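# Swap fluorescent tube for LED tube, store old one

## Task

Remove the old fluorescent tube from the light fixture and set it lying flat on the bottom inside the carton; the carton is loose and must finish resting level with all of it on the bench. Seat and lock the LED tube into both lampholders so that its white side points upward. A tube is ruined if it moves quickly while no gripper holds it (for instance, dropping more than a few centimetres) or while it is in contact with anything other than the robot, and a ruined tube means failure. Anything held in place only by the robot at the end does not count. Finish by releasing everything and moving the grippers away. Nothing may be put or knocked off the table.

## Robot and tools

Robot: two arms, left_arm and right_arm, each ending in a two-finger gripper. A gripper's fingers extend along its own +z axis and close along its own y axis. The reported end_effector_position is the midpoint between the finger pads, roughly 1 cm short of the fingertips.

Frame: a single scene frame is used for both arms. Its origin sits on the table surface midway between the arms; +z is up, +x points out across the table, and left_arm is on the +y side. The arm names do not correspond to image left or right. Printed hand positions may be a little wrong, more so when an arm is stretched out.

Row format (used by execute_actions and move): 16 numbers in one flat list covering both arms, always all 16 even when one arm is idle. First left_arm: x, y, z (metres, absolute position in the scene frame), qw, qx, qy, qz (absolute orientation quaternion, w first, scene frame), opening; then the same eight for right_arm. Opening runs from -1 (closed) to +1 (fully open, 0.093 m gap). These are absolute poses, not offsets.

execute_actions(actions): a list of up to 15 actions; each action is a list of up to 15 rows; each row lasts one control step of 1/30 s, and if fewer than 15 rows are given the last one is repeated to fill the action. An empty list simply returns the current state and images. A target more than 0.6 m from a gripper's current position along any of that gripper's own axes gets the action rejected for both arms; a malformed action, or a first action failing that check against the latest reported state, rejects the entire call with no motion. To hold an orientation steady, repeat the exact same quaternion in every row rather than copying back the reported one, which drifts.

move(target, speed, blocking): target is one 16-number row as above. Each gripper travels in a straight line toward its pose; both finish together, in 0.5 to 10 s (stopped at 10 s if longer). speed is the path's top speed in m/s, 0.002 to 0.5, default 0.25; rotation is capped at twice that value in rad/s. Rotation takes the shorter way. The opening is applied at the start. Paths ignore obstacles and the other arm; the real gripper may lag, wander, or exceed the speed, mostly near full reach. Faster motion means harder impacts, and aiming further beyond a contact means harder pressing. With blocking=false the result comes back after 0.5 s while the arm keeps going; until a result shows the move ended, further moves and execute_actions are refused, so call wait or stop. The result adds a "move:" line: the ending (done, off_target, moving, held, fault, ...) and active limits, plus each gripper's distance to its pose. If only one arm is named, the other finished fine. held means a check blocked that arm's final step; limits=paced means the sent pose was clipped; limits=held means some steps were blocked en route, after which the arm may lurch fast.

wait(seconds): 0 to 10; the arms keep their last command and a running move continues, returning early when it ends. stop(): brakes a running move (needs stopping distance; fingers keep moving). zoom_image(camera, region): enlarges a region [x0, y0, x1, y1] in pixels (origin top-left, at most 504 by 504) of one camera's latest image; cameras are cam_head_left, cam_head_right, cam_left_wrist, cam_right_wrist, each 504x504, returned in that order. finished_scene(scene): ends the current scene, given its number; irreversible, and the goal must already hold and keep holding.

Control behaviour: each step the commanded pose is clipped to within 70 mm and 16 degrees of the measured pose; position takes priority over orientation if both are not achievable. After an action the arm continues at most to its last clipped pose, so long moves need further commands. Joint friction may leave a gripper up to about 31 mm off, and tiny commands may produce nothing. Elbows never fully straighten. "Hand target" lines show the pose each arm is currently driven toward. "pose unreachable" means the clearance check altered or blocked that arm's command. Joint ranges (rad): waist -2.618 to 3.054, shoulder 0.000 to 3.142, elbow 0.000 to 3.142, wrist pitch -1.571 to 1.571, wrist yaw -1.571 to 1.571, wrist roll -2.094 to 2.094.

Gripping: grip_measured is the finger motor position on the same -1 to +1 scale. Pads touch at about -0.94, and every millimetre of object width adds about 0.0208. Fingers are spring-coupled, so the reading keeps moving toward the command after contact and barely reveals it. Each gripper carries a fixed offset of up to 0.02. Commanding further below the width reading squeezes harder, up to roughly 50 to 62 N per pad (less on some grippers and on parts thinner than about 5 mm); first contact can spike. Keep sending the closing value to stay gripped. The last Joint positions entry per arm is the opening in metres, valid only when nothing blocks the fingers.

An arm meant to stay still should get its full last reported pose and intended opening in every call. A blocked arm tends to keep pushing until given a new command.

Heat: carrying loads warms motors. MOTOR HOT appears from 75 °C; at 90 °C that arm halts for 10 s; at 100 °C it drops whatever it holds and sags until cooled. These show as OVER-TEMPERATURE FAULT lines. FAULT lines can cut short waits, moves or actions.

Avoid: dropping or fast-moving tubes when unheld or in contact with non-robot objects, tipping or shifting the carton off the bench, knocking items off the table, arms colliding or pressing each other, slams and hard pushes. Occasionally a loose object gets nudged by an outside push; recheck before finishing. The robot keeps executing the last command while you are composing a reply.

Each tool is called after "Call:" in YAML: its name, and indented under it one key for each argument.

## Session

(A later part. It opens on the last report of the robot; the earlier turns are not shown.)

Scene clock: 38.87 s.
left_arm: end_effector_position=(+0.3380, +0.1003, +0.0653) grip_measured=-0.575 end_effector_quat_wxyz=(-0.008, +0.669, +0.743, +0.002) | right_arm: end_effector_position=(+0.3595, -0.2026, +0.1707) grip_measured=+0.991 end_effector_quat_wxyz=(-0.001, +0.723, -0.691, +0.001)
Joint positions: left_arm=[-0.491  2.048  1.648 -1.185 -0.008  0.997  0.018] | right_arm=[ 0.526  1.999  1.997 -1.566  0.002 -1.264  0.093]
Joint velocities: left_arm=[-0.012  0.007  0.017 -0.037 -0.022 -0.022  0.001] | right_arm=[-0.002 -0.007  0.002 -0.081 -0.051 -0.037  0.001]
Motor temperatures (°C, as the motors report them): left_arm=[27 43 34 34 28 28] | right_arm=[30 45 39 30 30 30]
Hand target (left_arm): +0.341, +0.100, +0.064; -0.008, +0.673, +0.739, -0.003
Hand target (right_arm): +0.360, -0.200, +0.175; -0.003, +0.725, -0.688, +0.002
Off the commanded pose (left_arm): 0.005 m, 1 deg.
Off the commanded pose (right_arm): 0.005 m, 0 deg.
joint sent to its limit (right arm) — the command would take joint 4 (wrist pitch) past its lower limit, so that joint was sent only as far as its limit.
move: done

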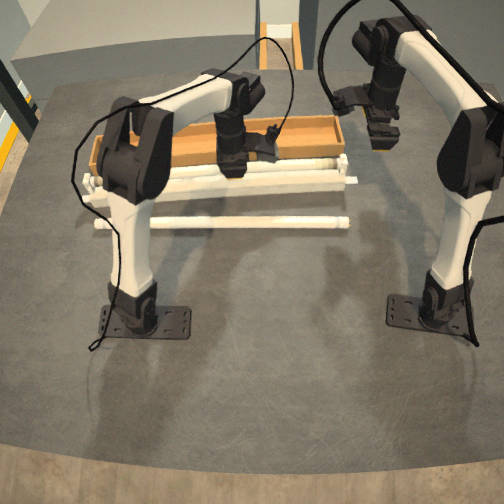

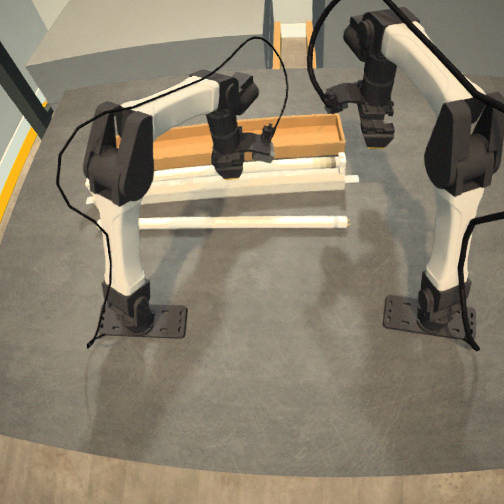

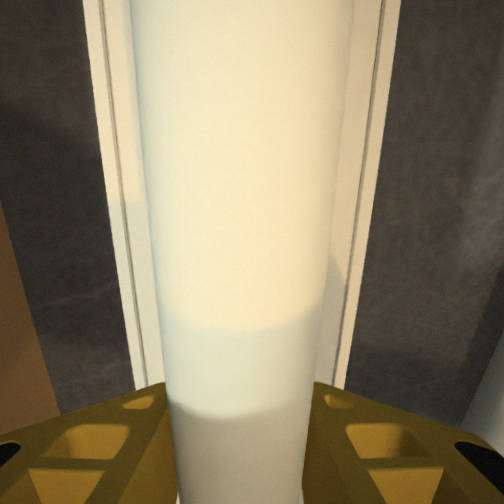

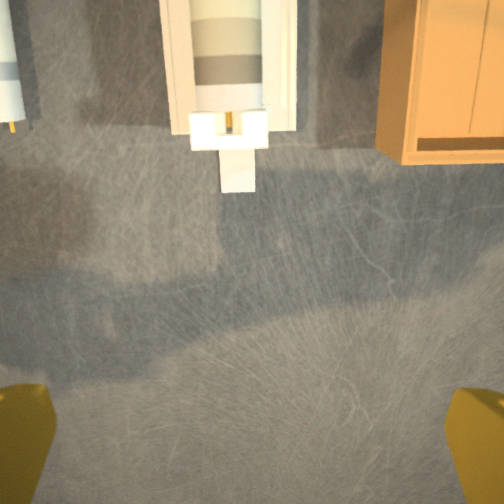

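Call:
move:
  target: [0.339,0.10,0.10,-0.005,0.670,0.742,-0.005,-0.6,0.36,-0.20,0.175,0,0.725,-0.688,0,1]
  speed: 0.015

Call:
move:
  target: [0.36,0.10,0.125,0,0.670,0.742,0,-0.6,0.42,-0.22,0.19,0,0.725,-0.688,0,1]
  speed: 0.04

Call:
move:
  target: [0.445,0.10,0.12,0,0.670,0.742,0,-0.6,0.46,-0.22,0.19,0,0.725,-0.688,0,1]
  speed: 0.06

Scene clock: 44.57 s.
left_arm: end_effector_position=(+0.3372, +0.1004, +0.0872) grip_measured=-0.575 end_effector_quat_wxyz=(-0.018, +0.669, +0.743, -0.001) | right_arm: end_effector_position=(+0.3595, -0.2026, +0.1707) grip_measured=+0.991 end_effector_quat_wxyz=(-0.001, +0.723, -0.691, +0.001)
Joint positions: left_arm=[-0.491  2.055  1.745 -1.296 -0.007  0.997  0.018] | right_arm=[ 0.526  1.999  1.997 -1.566  0.002 -1.264  0.093]
Joint velocities: left_arm=[ 0.022  0.007 -0.012  0.022 -0.037 -0.037 -0.   ] | right_arm=[-0.007  0.002 -0.007  0.051 -0.022 -0.051 -0.001]
Motor temperatures (°C, as the motors report them): left_arm=[27 44 35 34 28 28] | right_arm=[30 46 40 30 30 30]
Hand target (left_arm): +0.339, +0.100, +0.100; -0.005, +0.670, +0.742, -0.005
Hand target (right_arm): +0.360, -0.200, +0.175; -0.003, +0.725, -0.688, +0.002
Off the commanded pose (left_arm): 0.013 m, 2 deg.
Off the commanded pose (right_arm): 0.005 m, 0 deg.
joint sent to its limit (right arm) — the command would take joint 4 (wrist pitch) past its lower limit, so that joint was sent only as far as its limit.
move: off_target (left_arm)

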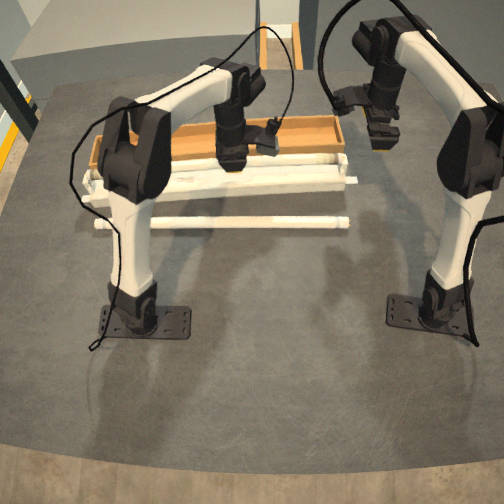

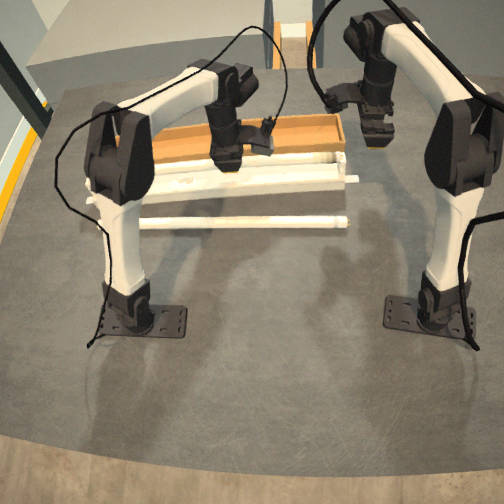

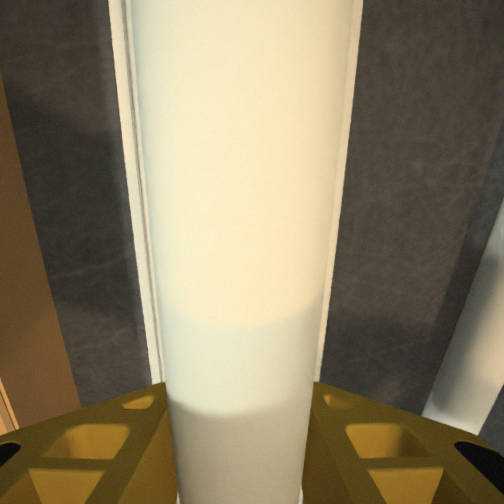

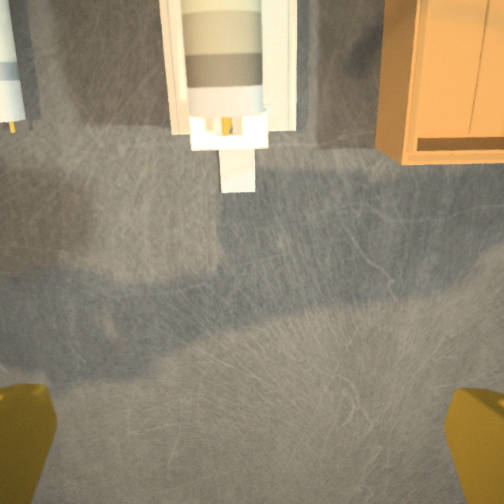

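Scene clock: 46.47 s.
left_arm: end_effector_position=(+0.3582, +0.0977, +0.1245) grip_measured=-0.575 end_effector_quat_wxyz=(+0.004, +0.670, +0.742, +0.004) | right_arm: end_effector_position=(+0.4174, -0.2161, +0.1873) grip_measured=+0.991 end_effector_quat_wxyz=(-0.054, +0.725, -0.686, +0.033)
Joint positions: left_arm=[-0.473  2.098  1.957 -1.421 -0.006  1.018  0.018] | right_arm=[ 0.45   2.13   2.256 -1.57   0.002 -1.351  0.093]
Joint velocities: left_arm=[-0.002  0.007  0.017 -0.051  0.022 -0.066 -0.   ] | right_arm=[-0.002 -0.002  0.007 -0.051 -0.051 -0.051  0.   ]
Motor temperatures (°C, as the motors report them): left_arm=[27 44 35 33 28 28] | right_arm=[30 47 40 30 30 30]
Hand target (left_arm): +0.360, +0.100, +0.125; +0.000, +0.670, +0.742, -0.000
Hand target (right_arm): +0.420, -0.219, +0.188; -0.056, +0.724, -0.687, +0.032
Off the commanded pose (left_arm): 0.003 m, 1 deg.
Off the commanded pose (right_arm): 0.005 m, 7 deg.
joint sent to its limit (right arm) — the command would take joint 4 (wrist pitch) past its lower limit, so that joint was sent only as far as its limit.
move: off_target (right_arm)

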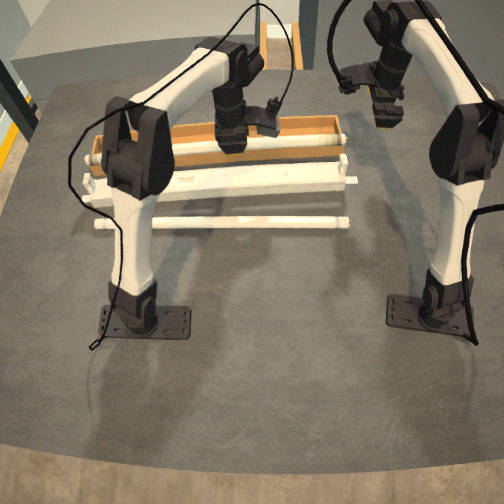

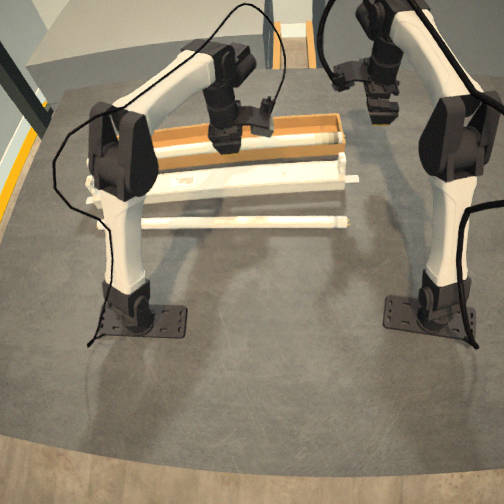

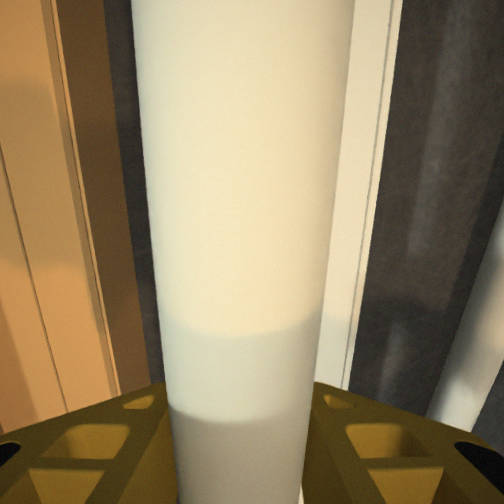

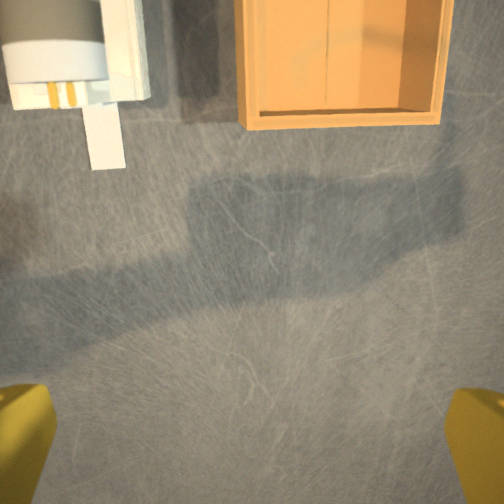

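Scene clock: 48.23 s.
left_arm: end_effector_position=(+0.4427, +0.0984, +0.1181) grip_measured=-0.575 end_effector_quat_wxyz=(+0.037, +0.669, +0.743, +0.016) | right_arm: end_effector_position=(+0.4568, -0.2155, +0.1874) grip_measured=+0.991 end_effector_quat_wxyz=(-0.084, +0.724, -0.683, +0.054)
Joint positions: left_arm=[-0.395  2.457  2.536 -1.571 -0.004  1.093  0.018] | right_arm=[ 0.428  2.261  2.463 -1.572  0.002 -1.375  0.093]
Joint velocities: left_arm=[-0.002  0.002  0.007  0.022 -0.037 -0.051  0.001] | right_arm=[-0.017 -0.002  0.007 -0.037 -0.066  0.022  0.001]
Motor temperatures (°C, as the motors report them): left_arm=[27 45 35 33 28 28] | right_arm=[30 47 40 30 30 30]
Hand target (left_arm): +0.445, +0.101, +0.119; +0.038, +0.669, +0.742, +0.014
Hand target (right_arm): +0.460, -0.220, +0.189; -0.087, +0.721, -0.685, +0.055
Off the commanded pose (left_arm): 0.003 m, 5 deg.
Off the commanded pose (right_arm): 0.006 m, 11 deg.
joint sent to its limit (left arm) — the command would take joint 4 (wrist pitch) past its lower limit, so that joint was sent only as far as its limit.
joint sent to its limit (right arm) — the command would take joint 4 (wrist pitch) past its lower limit, so that joint was sent only as far as its limit.
move: off_target (left_arm, right_arm)

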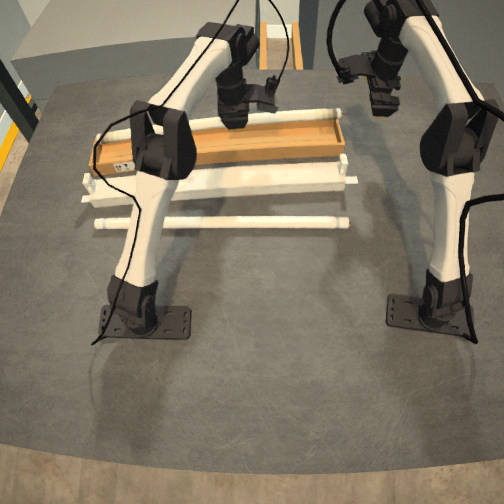

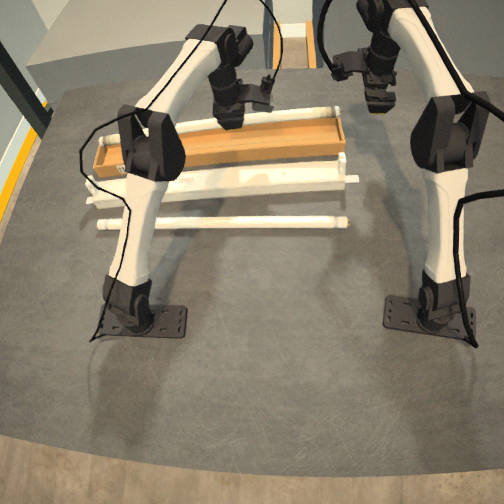

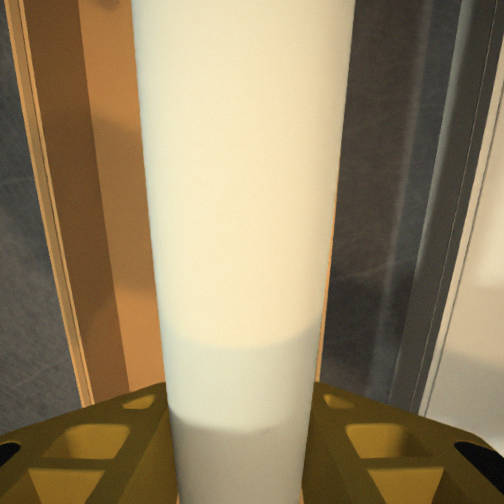

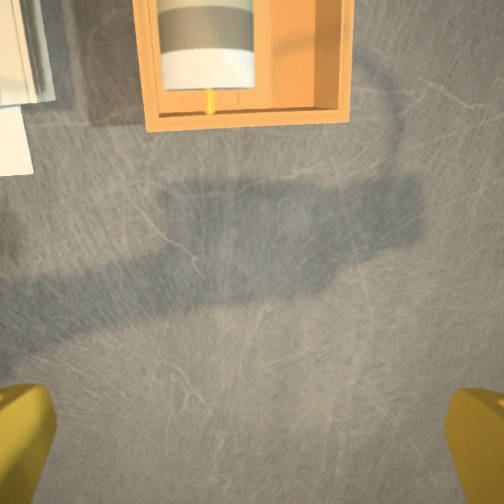

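Call:
move:
  target: [0.462,0.102,0.08,0.058,0.667,0.739,0.065,-0.6,0.46,-0.22,0.19,-0.085,0.722,-0.684,0.055,1]
  speed: 0.03

Scene clock: 51.57 s.
left_arm: end_effector_position=(+0.4606, +0.1027, +0.0714) grip_measured=-0.575 end_effector_quat_wxyz=(+0.049, +0.666, +0.742, +0.054) | right_arm: end_effector_position=(+0.4568, -0.2155, +0.1875) grip_measured=+0.991 end_effector_quat_wxyz=(-0.084, +0.725, -0.682, +0.054)
Joint positions: left_arm=[-0.395  2.405  2.247 -1.283 -0.067  1.095  0.018] | right_arm=[ 0.428  2.261  2.463 -1.572  0.002 -1.378  0.093]
Joint velocities: left_arm=[-0.002  0.007  0.007 -0.066  0.007 -0.037 -0.001] | right_arm=[-0.007 -0.027  0.002  0.007  0.007 -0.037  0.   ]
Motor temperatures (°C, as the motors report them): left_arm=[27 46 35 33 28 28] | right_arm=[30 48 40 30 30 30]
Hand target (left_arm): +0.462, +0.102, +0.080; +0.058, +0.667, +0.740, +0.065
Hand target (right_arm): +0.460, -0.220, +0.190; -0.087, +0.722, -0.684, +0.056
Off the commanded pose (left_arm): 0.009 m, 2 deg.
Off the commanded pose (right_arm): 0.006 m, 0 deg.
joint sent to its limit (right arm) — the command would take joint 4 (wrist pitch) past its lower limit, so that joint was sent only as far as its limit.
move: done

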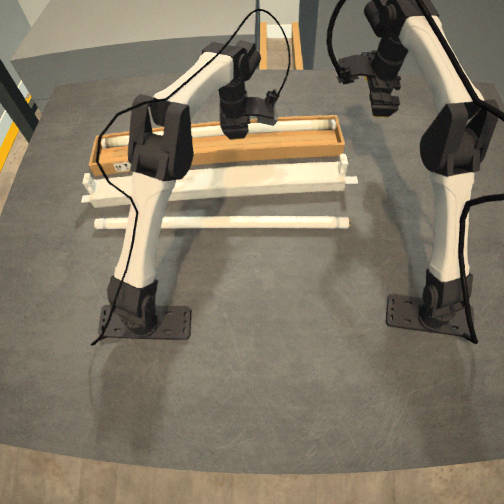

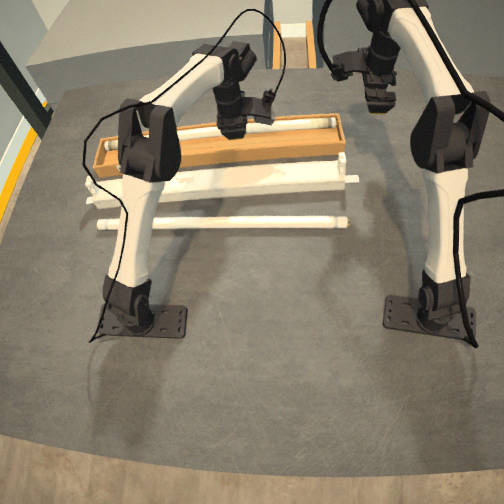

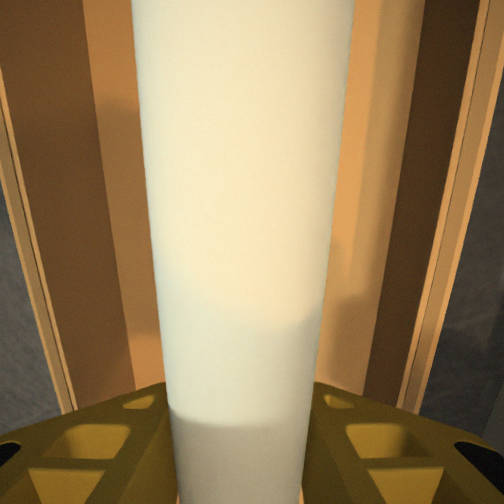

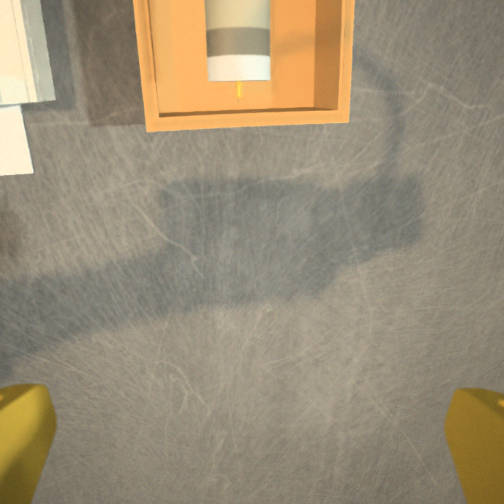

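Call:
move:
  target: [0.462,0.098,0.03,0.045,0.667,0.741,0.045,-0.6,0.46,-0.22,0.19,-0.085,0.722,-0.684,0.055,1]
  speed: 0.012

Call:
zoom_image:
  camera: "cam_head_right"
  region: [70,100,370,200]

Scene clock: 56.67 s.
left_arm: end_effector_position=(+0.4641, +0.0999, +0.0427) grip_measured=-0.575 end_effector_quat_wxyz=(+0.052, +0.666, +0.742, +0.051) | right_arm: end_effector_position=(+0.4568, -0.2155, +0.1875) grip_measured=+0.991 end_effector_quat_wxyz=(-0.084, +0.725, -0.682, +0.054)
Joint positions: left_arm=[-0.395  2.419  2.158 -1.175 -0.059  1.095  0.018] | right_arm=[ 0.428  2.261  2.463 -1.572  0.002 -1.379  0.093]
Joint velocities: left_arm=[-0.022 -0.002 -0.002  0.007 -0.022 -0.022 -0.001] | right_arm=[ 0.007  0.022 -0.007 -0.037  0.007  0.022 -0.001]
Motor temperatures (°C, as the motors report them): left_arm=[27 48 35 33 28 28] | right_arm=[30 49 40 31 30 30]
Hand target (left_arm): +0.462, +0.098, +0.030; +0.045, +0.668, +0.742, +0.045
Hand target (right_arm): +0.460, -0.220, +0.190; -0.087, +0.722, -0.684, +0.056
Off the commanded pose (left_arm): 0.013 m, 1 deg.
Off the commanded pose (right_arm): 0.006 m, 0 deg.
joint sent to its limit (right arm) — the command would take joint 4 (wrist pitch) past its lower limit, so that joint was sent only as far as its limit.
move: off_target (left_arm)

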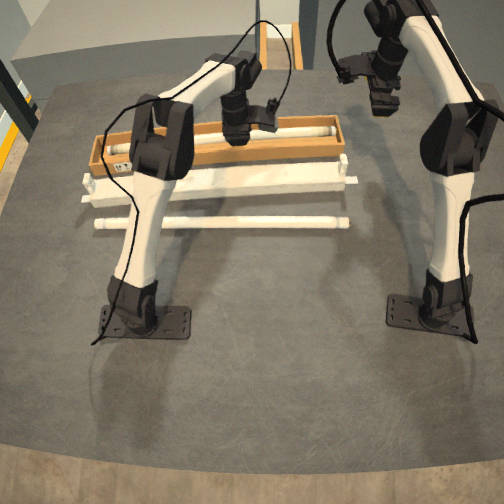

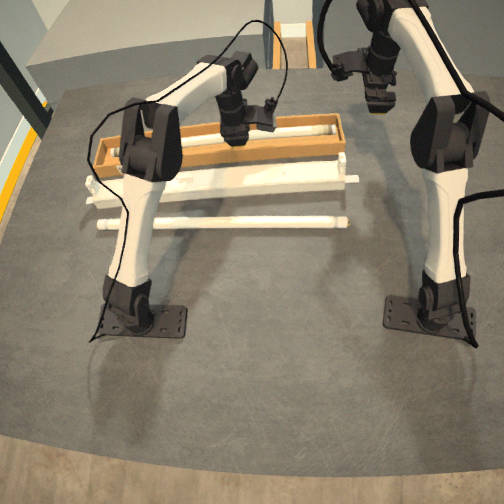

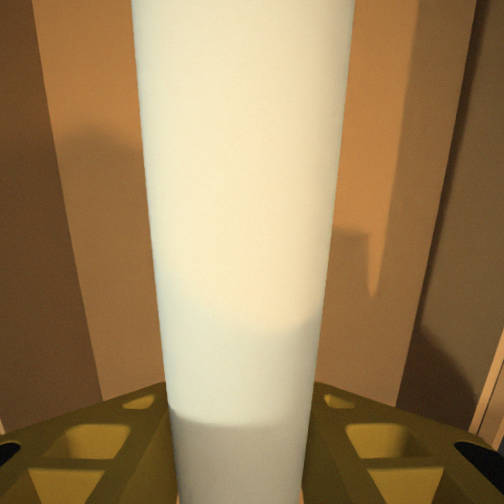

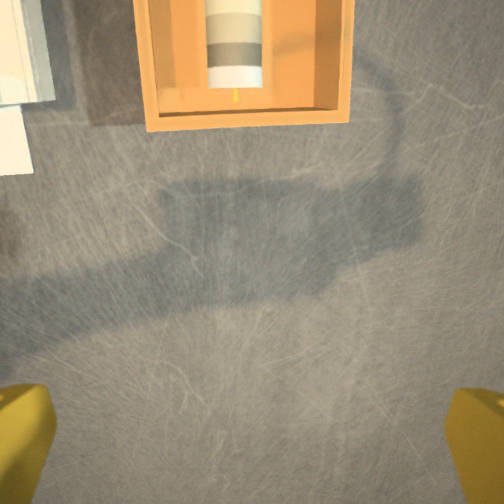

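Region (70, 100, 370, 200) of cam_head_right's 504x504 image, scaled by 1.680, with more detail than that image has.

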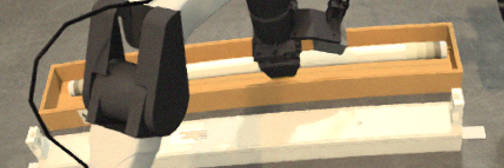

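Call:
move:
  target: [0.462,0.10,0.010,0.045,0.667,0.741,0.05,-0.6,0.46,-0.22,0.19,-0.085,0.722,-0.684,0.055,1]
  speed: 0.01

Scene clock: 64.57 s.
left_arm: end_effector_position=(+0.4655, +0.0994, +0.0242) grip_measured=-0.575 end_effector_quat_wxyz=(+0.057, +0.666, +0.742, +0.053) | right_arm: end_effector_position=(+0.4568, -0.2155, +0.1875) grip_measured=+0.991 end_effector_quat_wxyz=(-0.084, +0.725, -0.682, +0.054)
Joint positions: left_arm=[-0.395  2.419  2.083 -1.089 -0.059  1.095  0.018] | right_arm=[ 0.428  2.261  2.463 -1.572  0.002 -1.379  0.093]
Joint velocities: left_arm=[ 0.032 -0.002  0.007 -0.022 -0.11  -0.022  0.   ] | right_arm=[ 0.022  0.012 -0.017  0.007 -0.037 -0.081  0.   ]
Motor temperatures (°C, as the motors report them): left_arm=[27 49 35 33 28 28] | right_arm=[30 51 41 31 30 30]
Hand target (left_arm): +0.462, +0.100, +0.010; +0.045, +0.668, +0.741, +0.050
Hand target (right_arm): +0.460, -0.220, +0.190; -0.087, +0.722, -0.684, +0.056
Off the commanded pose (left_arm): 0.015 m, 1 deg.
Off the commanded pose (right_arm): 0.006 m, 0 deg.
joint sent to its limit (right arm) — the command would take joint 4 (wrist pitch) past its lower limit, so that joint was sent only as far as its limit.
move: off_target (left_arm)

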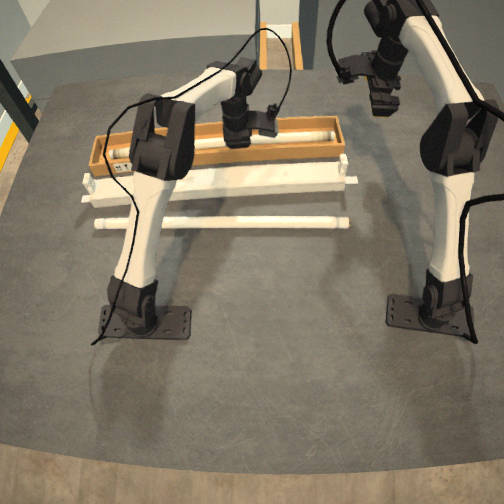

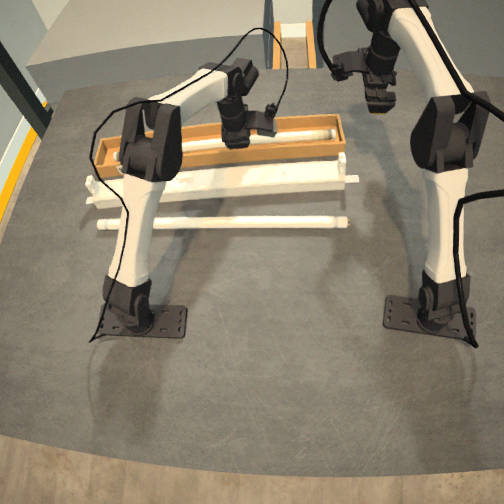

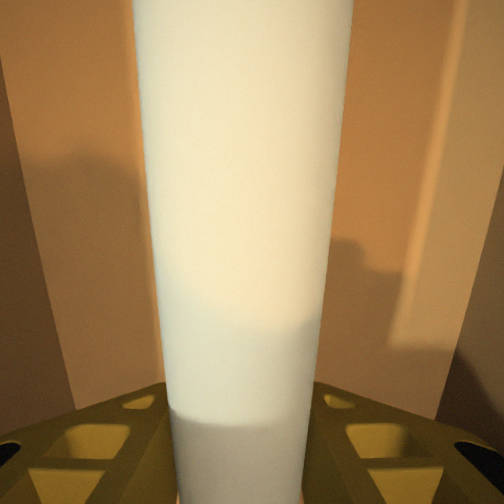

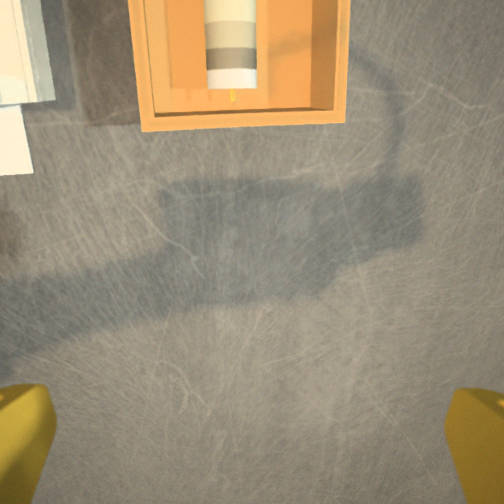

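Call:
execute_actions:
  actions:
    - [[0.463,0.10,0.016,0.05,0.667,0.741,0.05,-0.3,0.46,-0.22,0.19,-0.085,0.722,-0.684,0.055,1]]
    - [[0.463,0.10,0.016,0.05,0.667,0.741,0.05,-0.3,0.46,-0.22,0.19,-0.085,0.722,-0.684,0.055,1]]

Call:
move:
  target: [0.463,0.10,0.125,0.05,0.667,0.741,0.05,-0.3,0.35,-0.25,0.16,0,0.725,-0.688,0,1]
  speed: 0.1

Call:
move:
  target: [0.26,0.20,0.115,0,0.707,0.707,0,0.4,0.25,-0.25,0.15,0,0.725,-0.688,0,1]
  speed: 0.2

Call:
move:
  target: [0.244,0.20,0.06,0,0.707,0.707,0,0.4,0.25,-0.25,0.15,0,0.725,-0.688,0,1]
  speed: 0.1

Scene clock: 71.77 s.
left_arm: end_effector_position=(+0.4658, +0.0993, +0.0243) grip_measured=-0.301 end_effector_quat_wxyz=(+0.058, +0.666, +0.742, +0.053) | right_arm: end_effector_position=(+0.4568, -0.2155, +0.1875) grip_measured=+0.991 end_effector_quat_wxyz=(-0.084, +0.725, -0.682, +0.054)
Joint positions: left_arm=[-0.395  2.419  2.083 -1.088 -0.059  1.095  0.031] | right_arm=[ 0.428  2.261  2.463 -1.572  0.002 -1.379  0.093]
Joint velocities: left_arm=[ 0.002  0.002  0.012 -0.066 -0.022 -0.007 -0.001] | right_arm=[-0.007  0.002  0.007 -0.051 -0.022  0.007 -0.   ]
Motor temperatures (°C, as the motors report them): left_arm=[27 50 35 33 28 28] | right_arm=[30 53 41 31 30 30]
Hand target (left_arm): +0.463, +0.100, +0.016; +0.050, +0.667, +0.741, +0.050
Hand target (right_arm): +0.460, -0.220, +0.190; -0.087, +0.722, -0.684, +0.056
Off the commanded pose (left_arm): 0.009 m, 1 deg.
Off the commanded pose (right_arm): 0.006 m, 0 deg.
joint sent to its limit (right arm) — the command would take joint 4 (wrist pitch) past its lower limit, so that joint was sent only as far as its limit.

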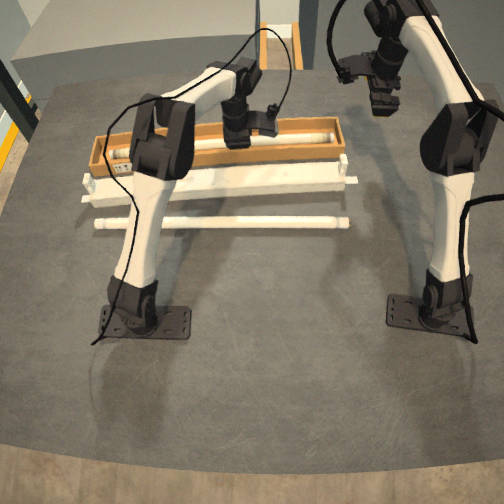

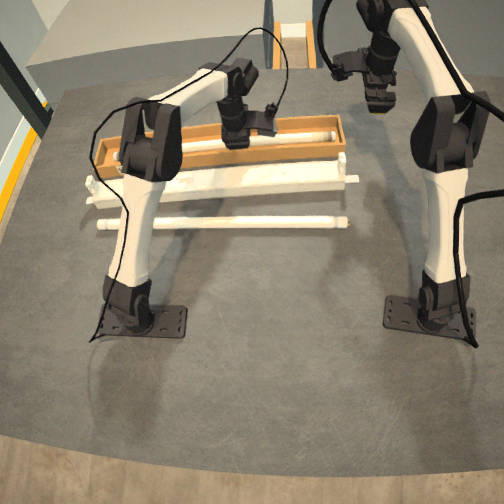

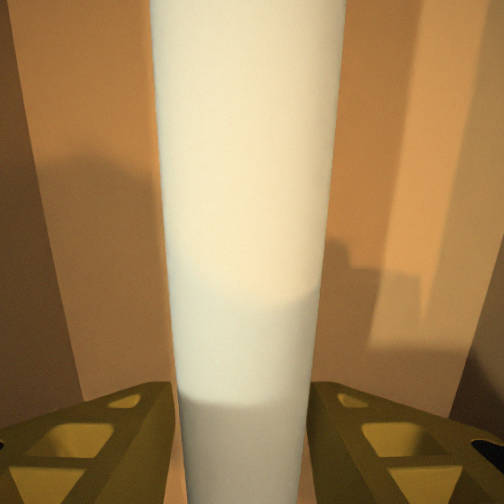

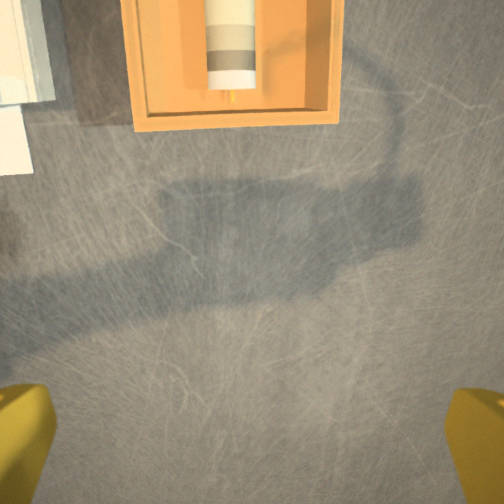

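Scene clock: 73.57 s.
left_arm: end_effector_position=(+0.4636, +0.1002, +0.1272) grip_measured=-0.301 end_effector_quat_wxyz=(+0.060, +0.666, +0.742, +0.054) | right_arm: end_effector_position=(+0.3487, -0.2475, +0.1603) grip_measured=+0.991 end_effector_quat_wxyz=(+0.009, +0.728, -0.686, -0.005)
Joint positions: left_arm=[-0.395  2.506  2.657 -1.571 -0.059  1.095  0.031] | right_arm=[ 0.417  1.909  1.828 -1.51   0.002 -1.387  0.093]
Joint velocities: left_arm=[ 0.002 -0.012  0.002 -0.007 -0.066 -0.037  0.   ] | right_arm=[-0.002 -0.012 -0.012 -0.007  0.007 -0.022  0.   ]
Motor temperatures (°C, as the motors report them): left_arm=[27 51 35 33 28 28] | right_arm=[30 53 41 31 30 30]
Hand target (left_arm): +0.463, +0.100, +0.125; +0.056, +0.667, +0.741, +0.053
Hand target (right_arm): +0.349, -0.251, +0.162; +0.000, +0.725, -0.688, +0.000
Off the commanded pose (left_arm): 0.002 m, 1 deg.
Off the commanded pose (right_arm): 0.003 m, 1 deg.
joint sent to its limit (left arm) — the command would take joint 4 (wrist pitch) past its lower limit, so that joint was sent only as far as its limit.
move: done

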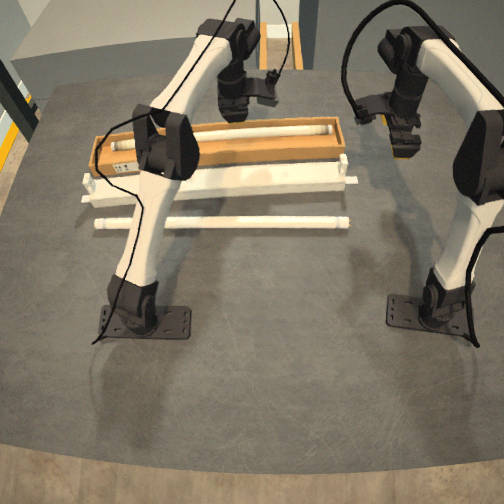

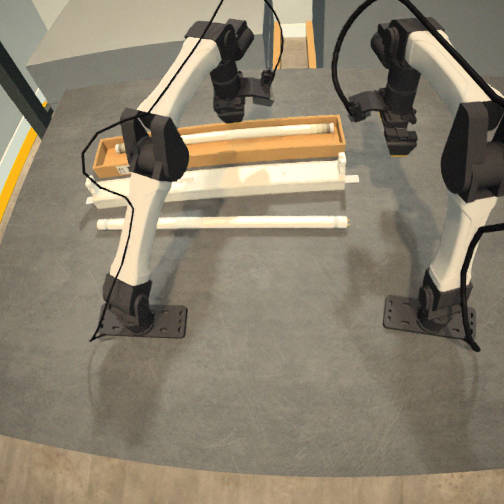

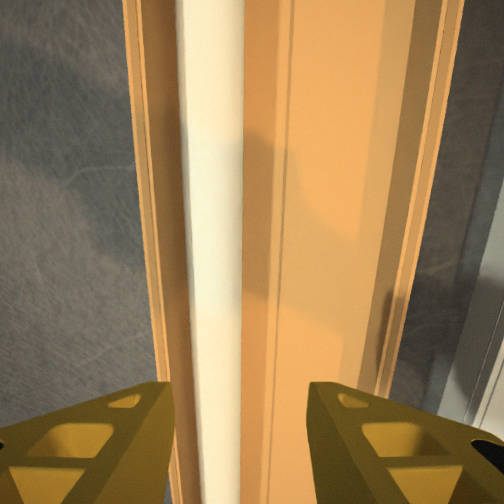

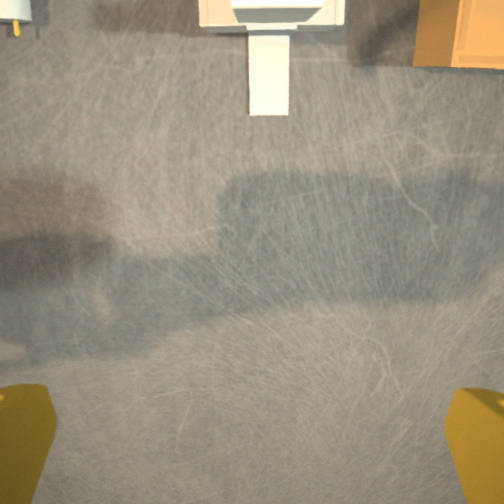

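Scene clock: 75.13 s.
left_arm: end_effector_position=(+0.2594, +0.1955, +0.1163) grip_measured=+0.399 end_effector_quat_wxyz=(-0.007, +0.707, +0.707, +0.003) | right_arm: end_effector_position=(+0.2509, -0.2541, +0.1518) grip_measured=+0.991 end_effector_quat_wxyz=(+0.008, +0.724, -0.690, -0.004)
Joint positions: left_arm=[-0.314  1.605  1.291 -1.266 -0.011  1.28   0.064] | right_arm=[ 0.484  1.527  1.355 -1.416  0.002 -1.308  0.093]
Joint velocities: left_arm=[-0.012 -0.002 -0.027 -0.051  0.022 -0.022 -0.   ] | right_arm=[-0.017  0.002  0.002  0.022 -0.007  0.081 -0.   ]
Motor temperatures (°C, as the motors report them): left_arm=[27 51 35 33 28 28] | right_arm=[30 53 41 31 30 30]
Hand target (left_arm): +0.258, +0.197, +0.115; -0.001, +0.708, +0.706, -0.000
Hand target (right_arm): +0.250, -0.251, +0.151; +0.001, +0.725, -0.688, +0.001
Off the commanded pose (left_arm): 0.005 m, 1 deg.
Off the commanded pose (right_arm): 0.005 m, 1 deg.
move: done

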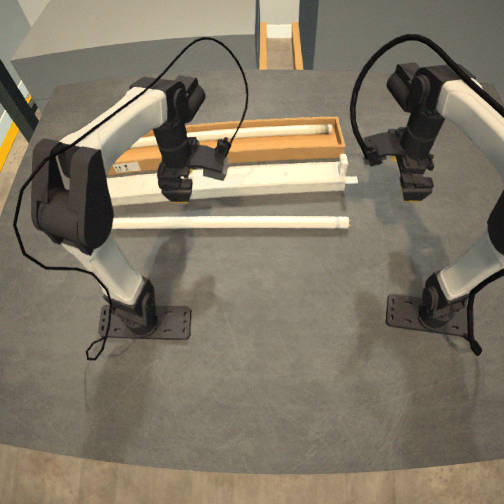

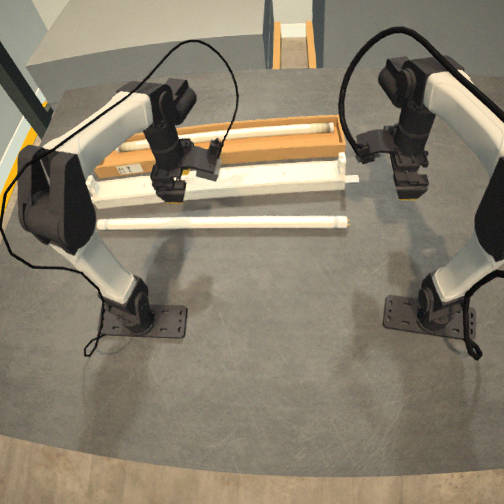

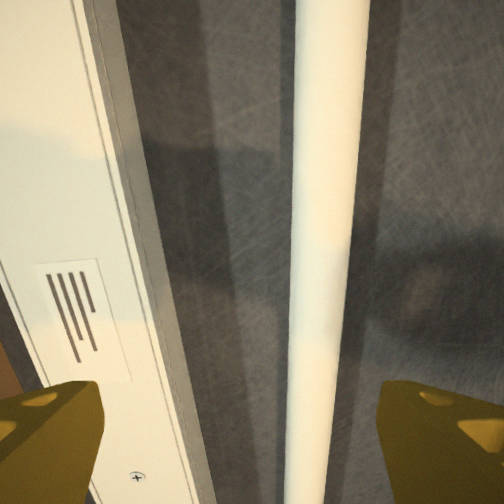

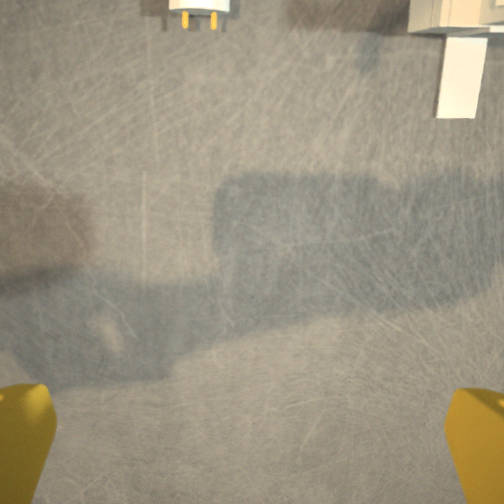

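Scene clock: 76.30 s.
left_arm: end_effector_position=(+0.2447, +0.1996, +0.0598) grip_measured=+0.399 end_effector_quat_wxyz=(-0.009, +0.707, +0.707, +0.001) | right_arm: end_effector_position=(+0.2523, -0.2536, +0.1518) grip_measured=+0.991 end_effector_quat_wxyz=(+0.006, +0.722, -0.692, -0.002)
Joint positions: left_arm=[-0.314  1.593  1.05  -1.043 -0.009  1.28   0.064] | right_arm=[ 0.484  1.527  1.355 -1.41   0.002 -1.303  0.093]
Joint velocities: left_arm=[-0.002 -0.012 -0.012  0.081 -0.11   0.022  0.001] | right_arm=[-0.012 -0.022 -0.002  0.081  0.051 -0.11   0.   ]
Motor temperatures (°C, as the motors report them): left_arm=[27 50 35 33 28 28] | right_arm=[30 53 41 31 30 30]
Hand target (left_arm): +0.244, +0.200, +0.060; -0.000, +0.707, +0.707, -0.000
Hand target (right_arm): +0.250, -0.250, +0.150; +0.000, +0.725, -0.688, -0.000
Off the commanded pose (left_arm): 0.001 m, 1 deg.
Off the commanded pose (right_arm): 0.005 m, 1 deg.
move: done

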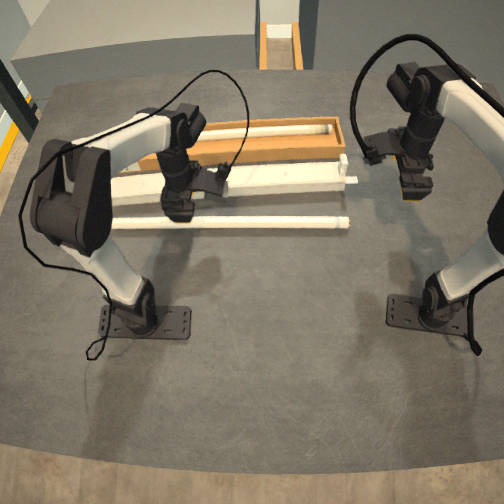

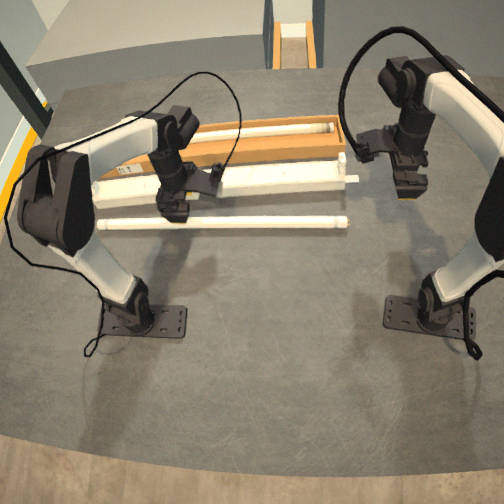

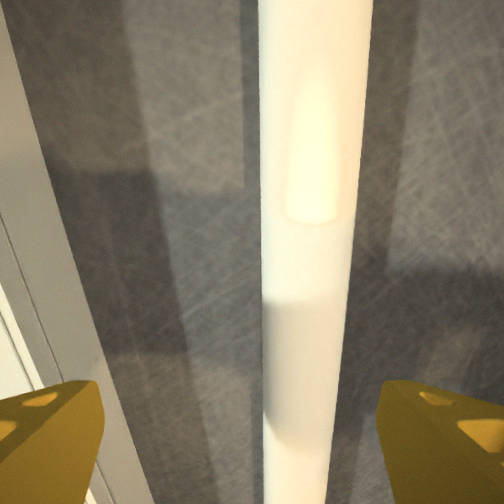

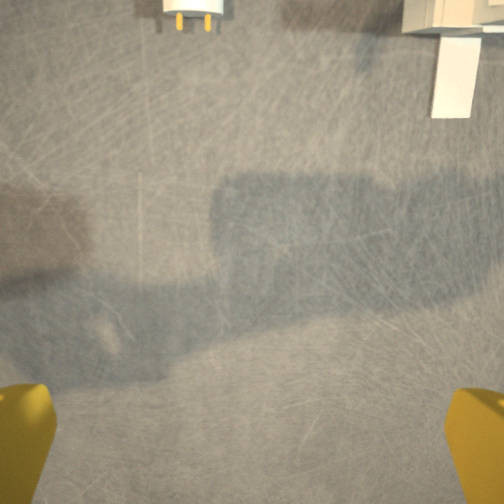

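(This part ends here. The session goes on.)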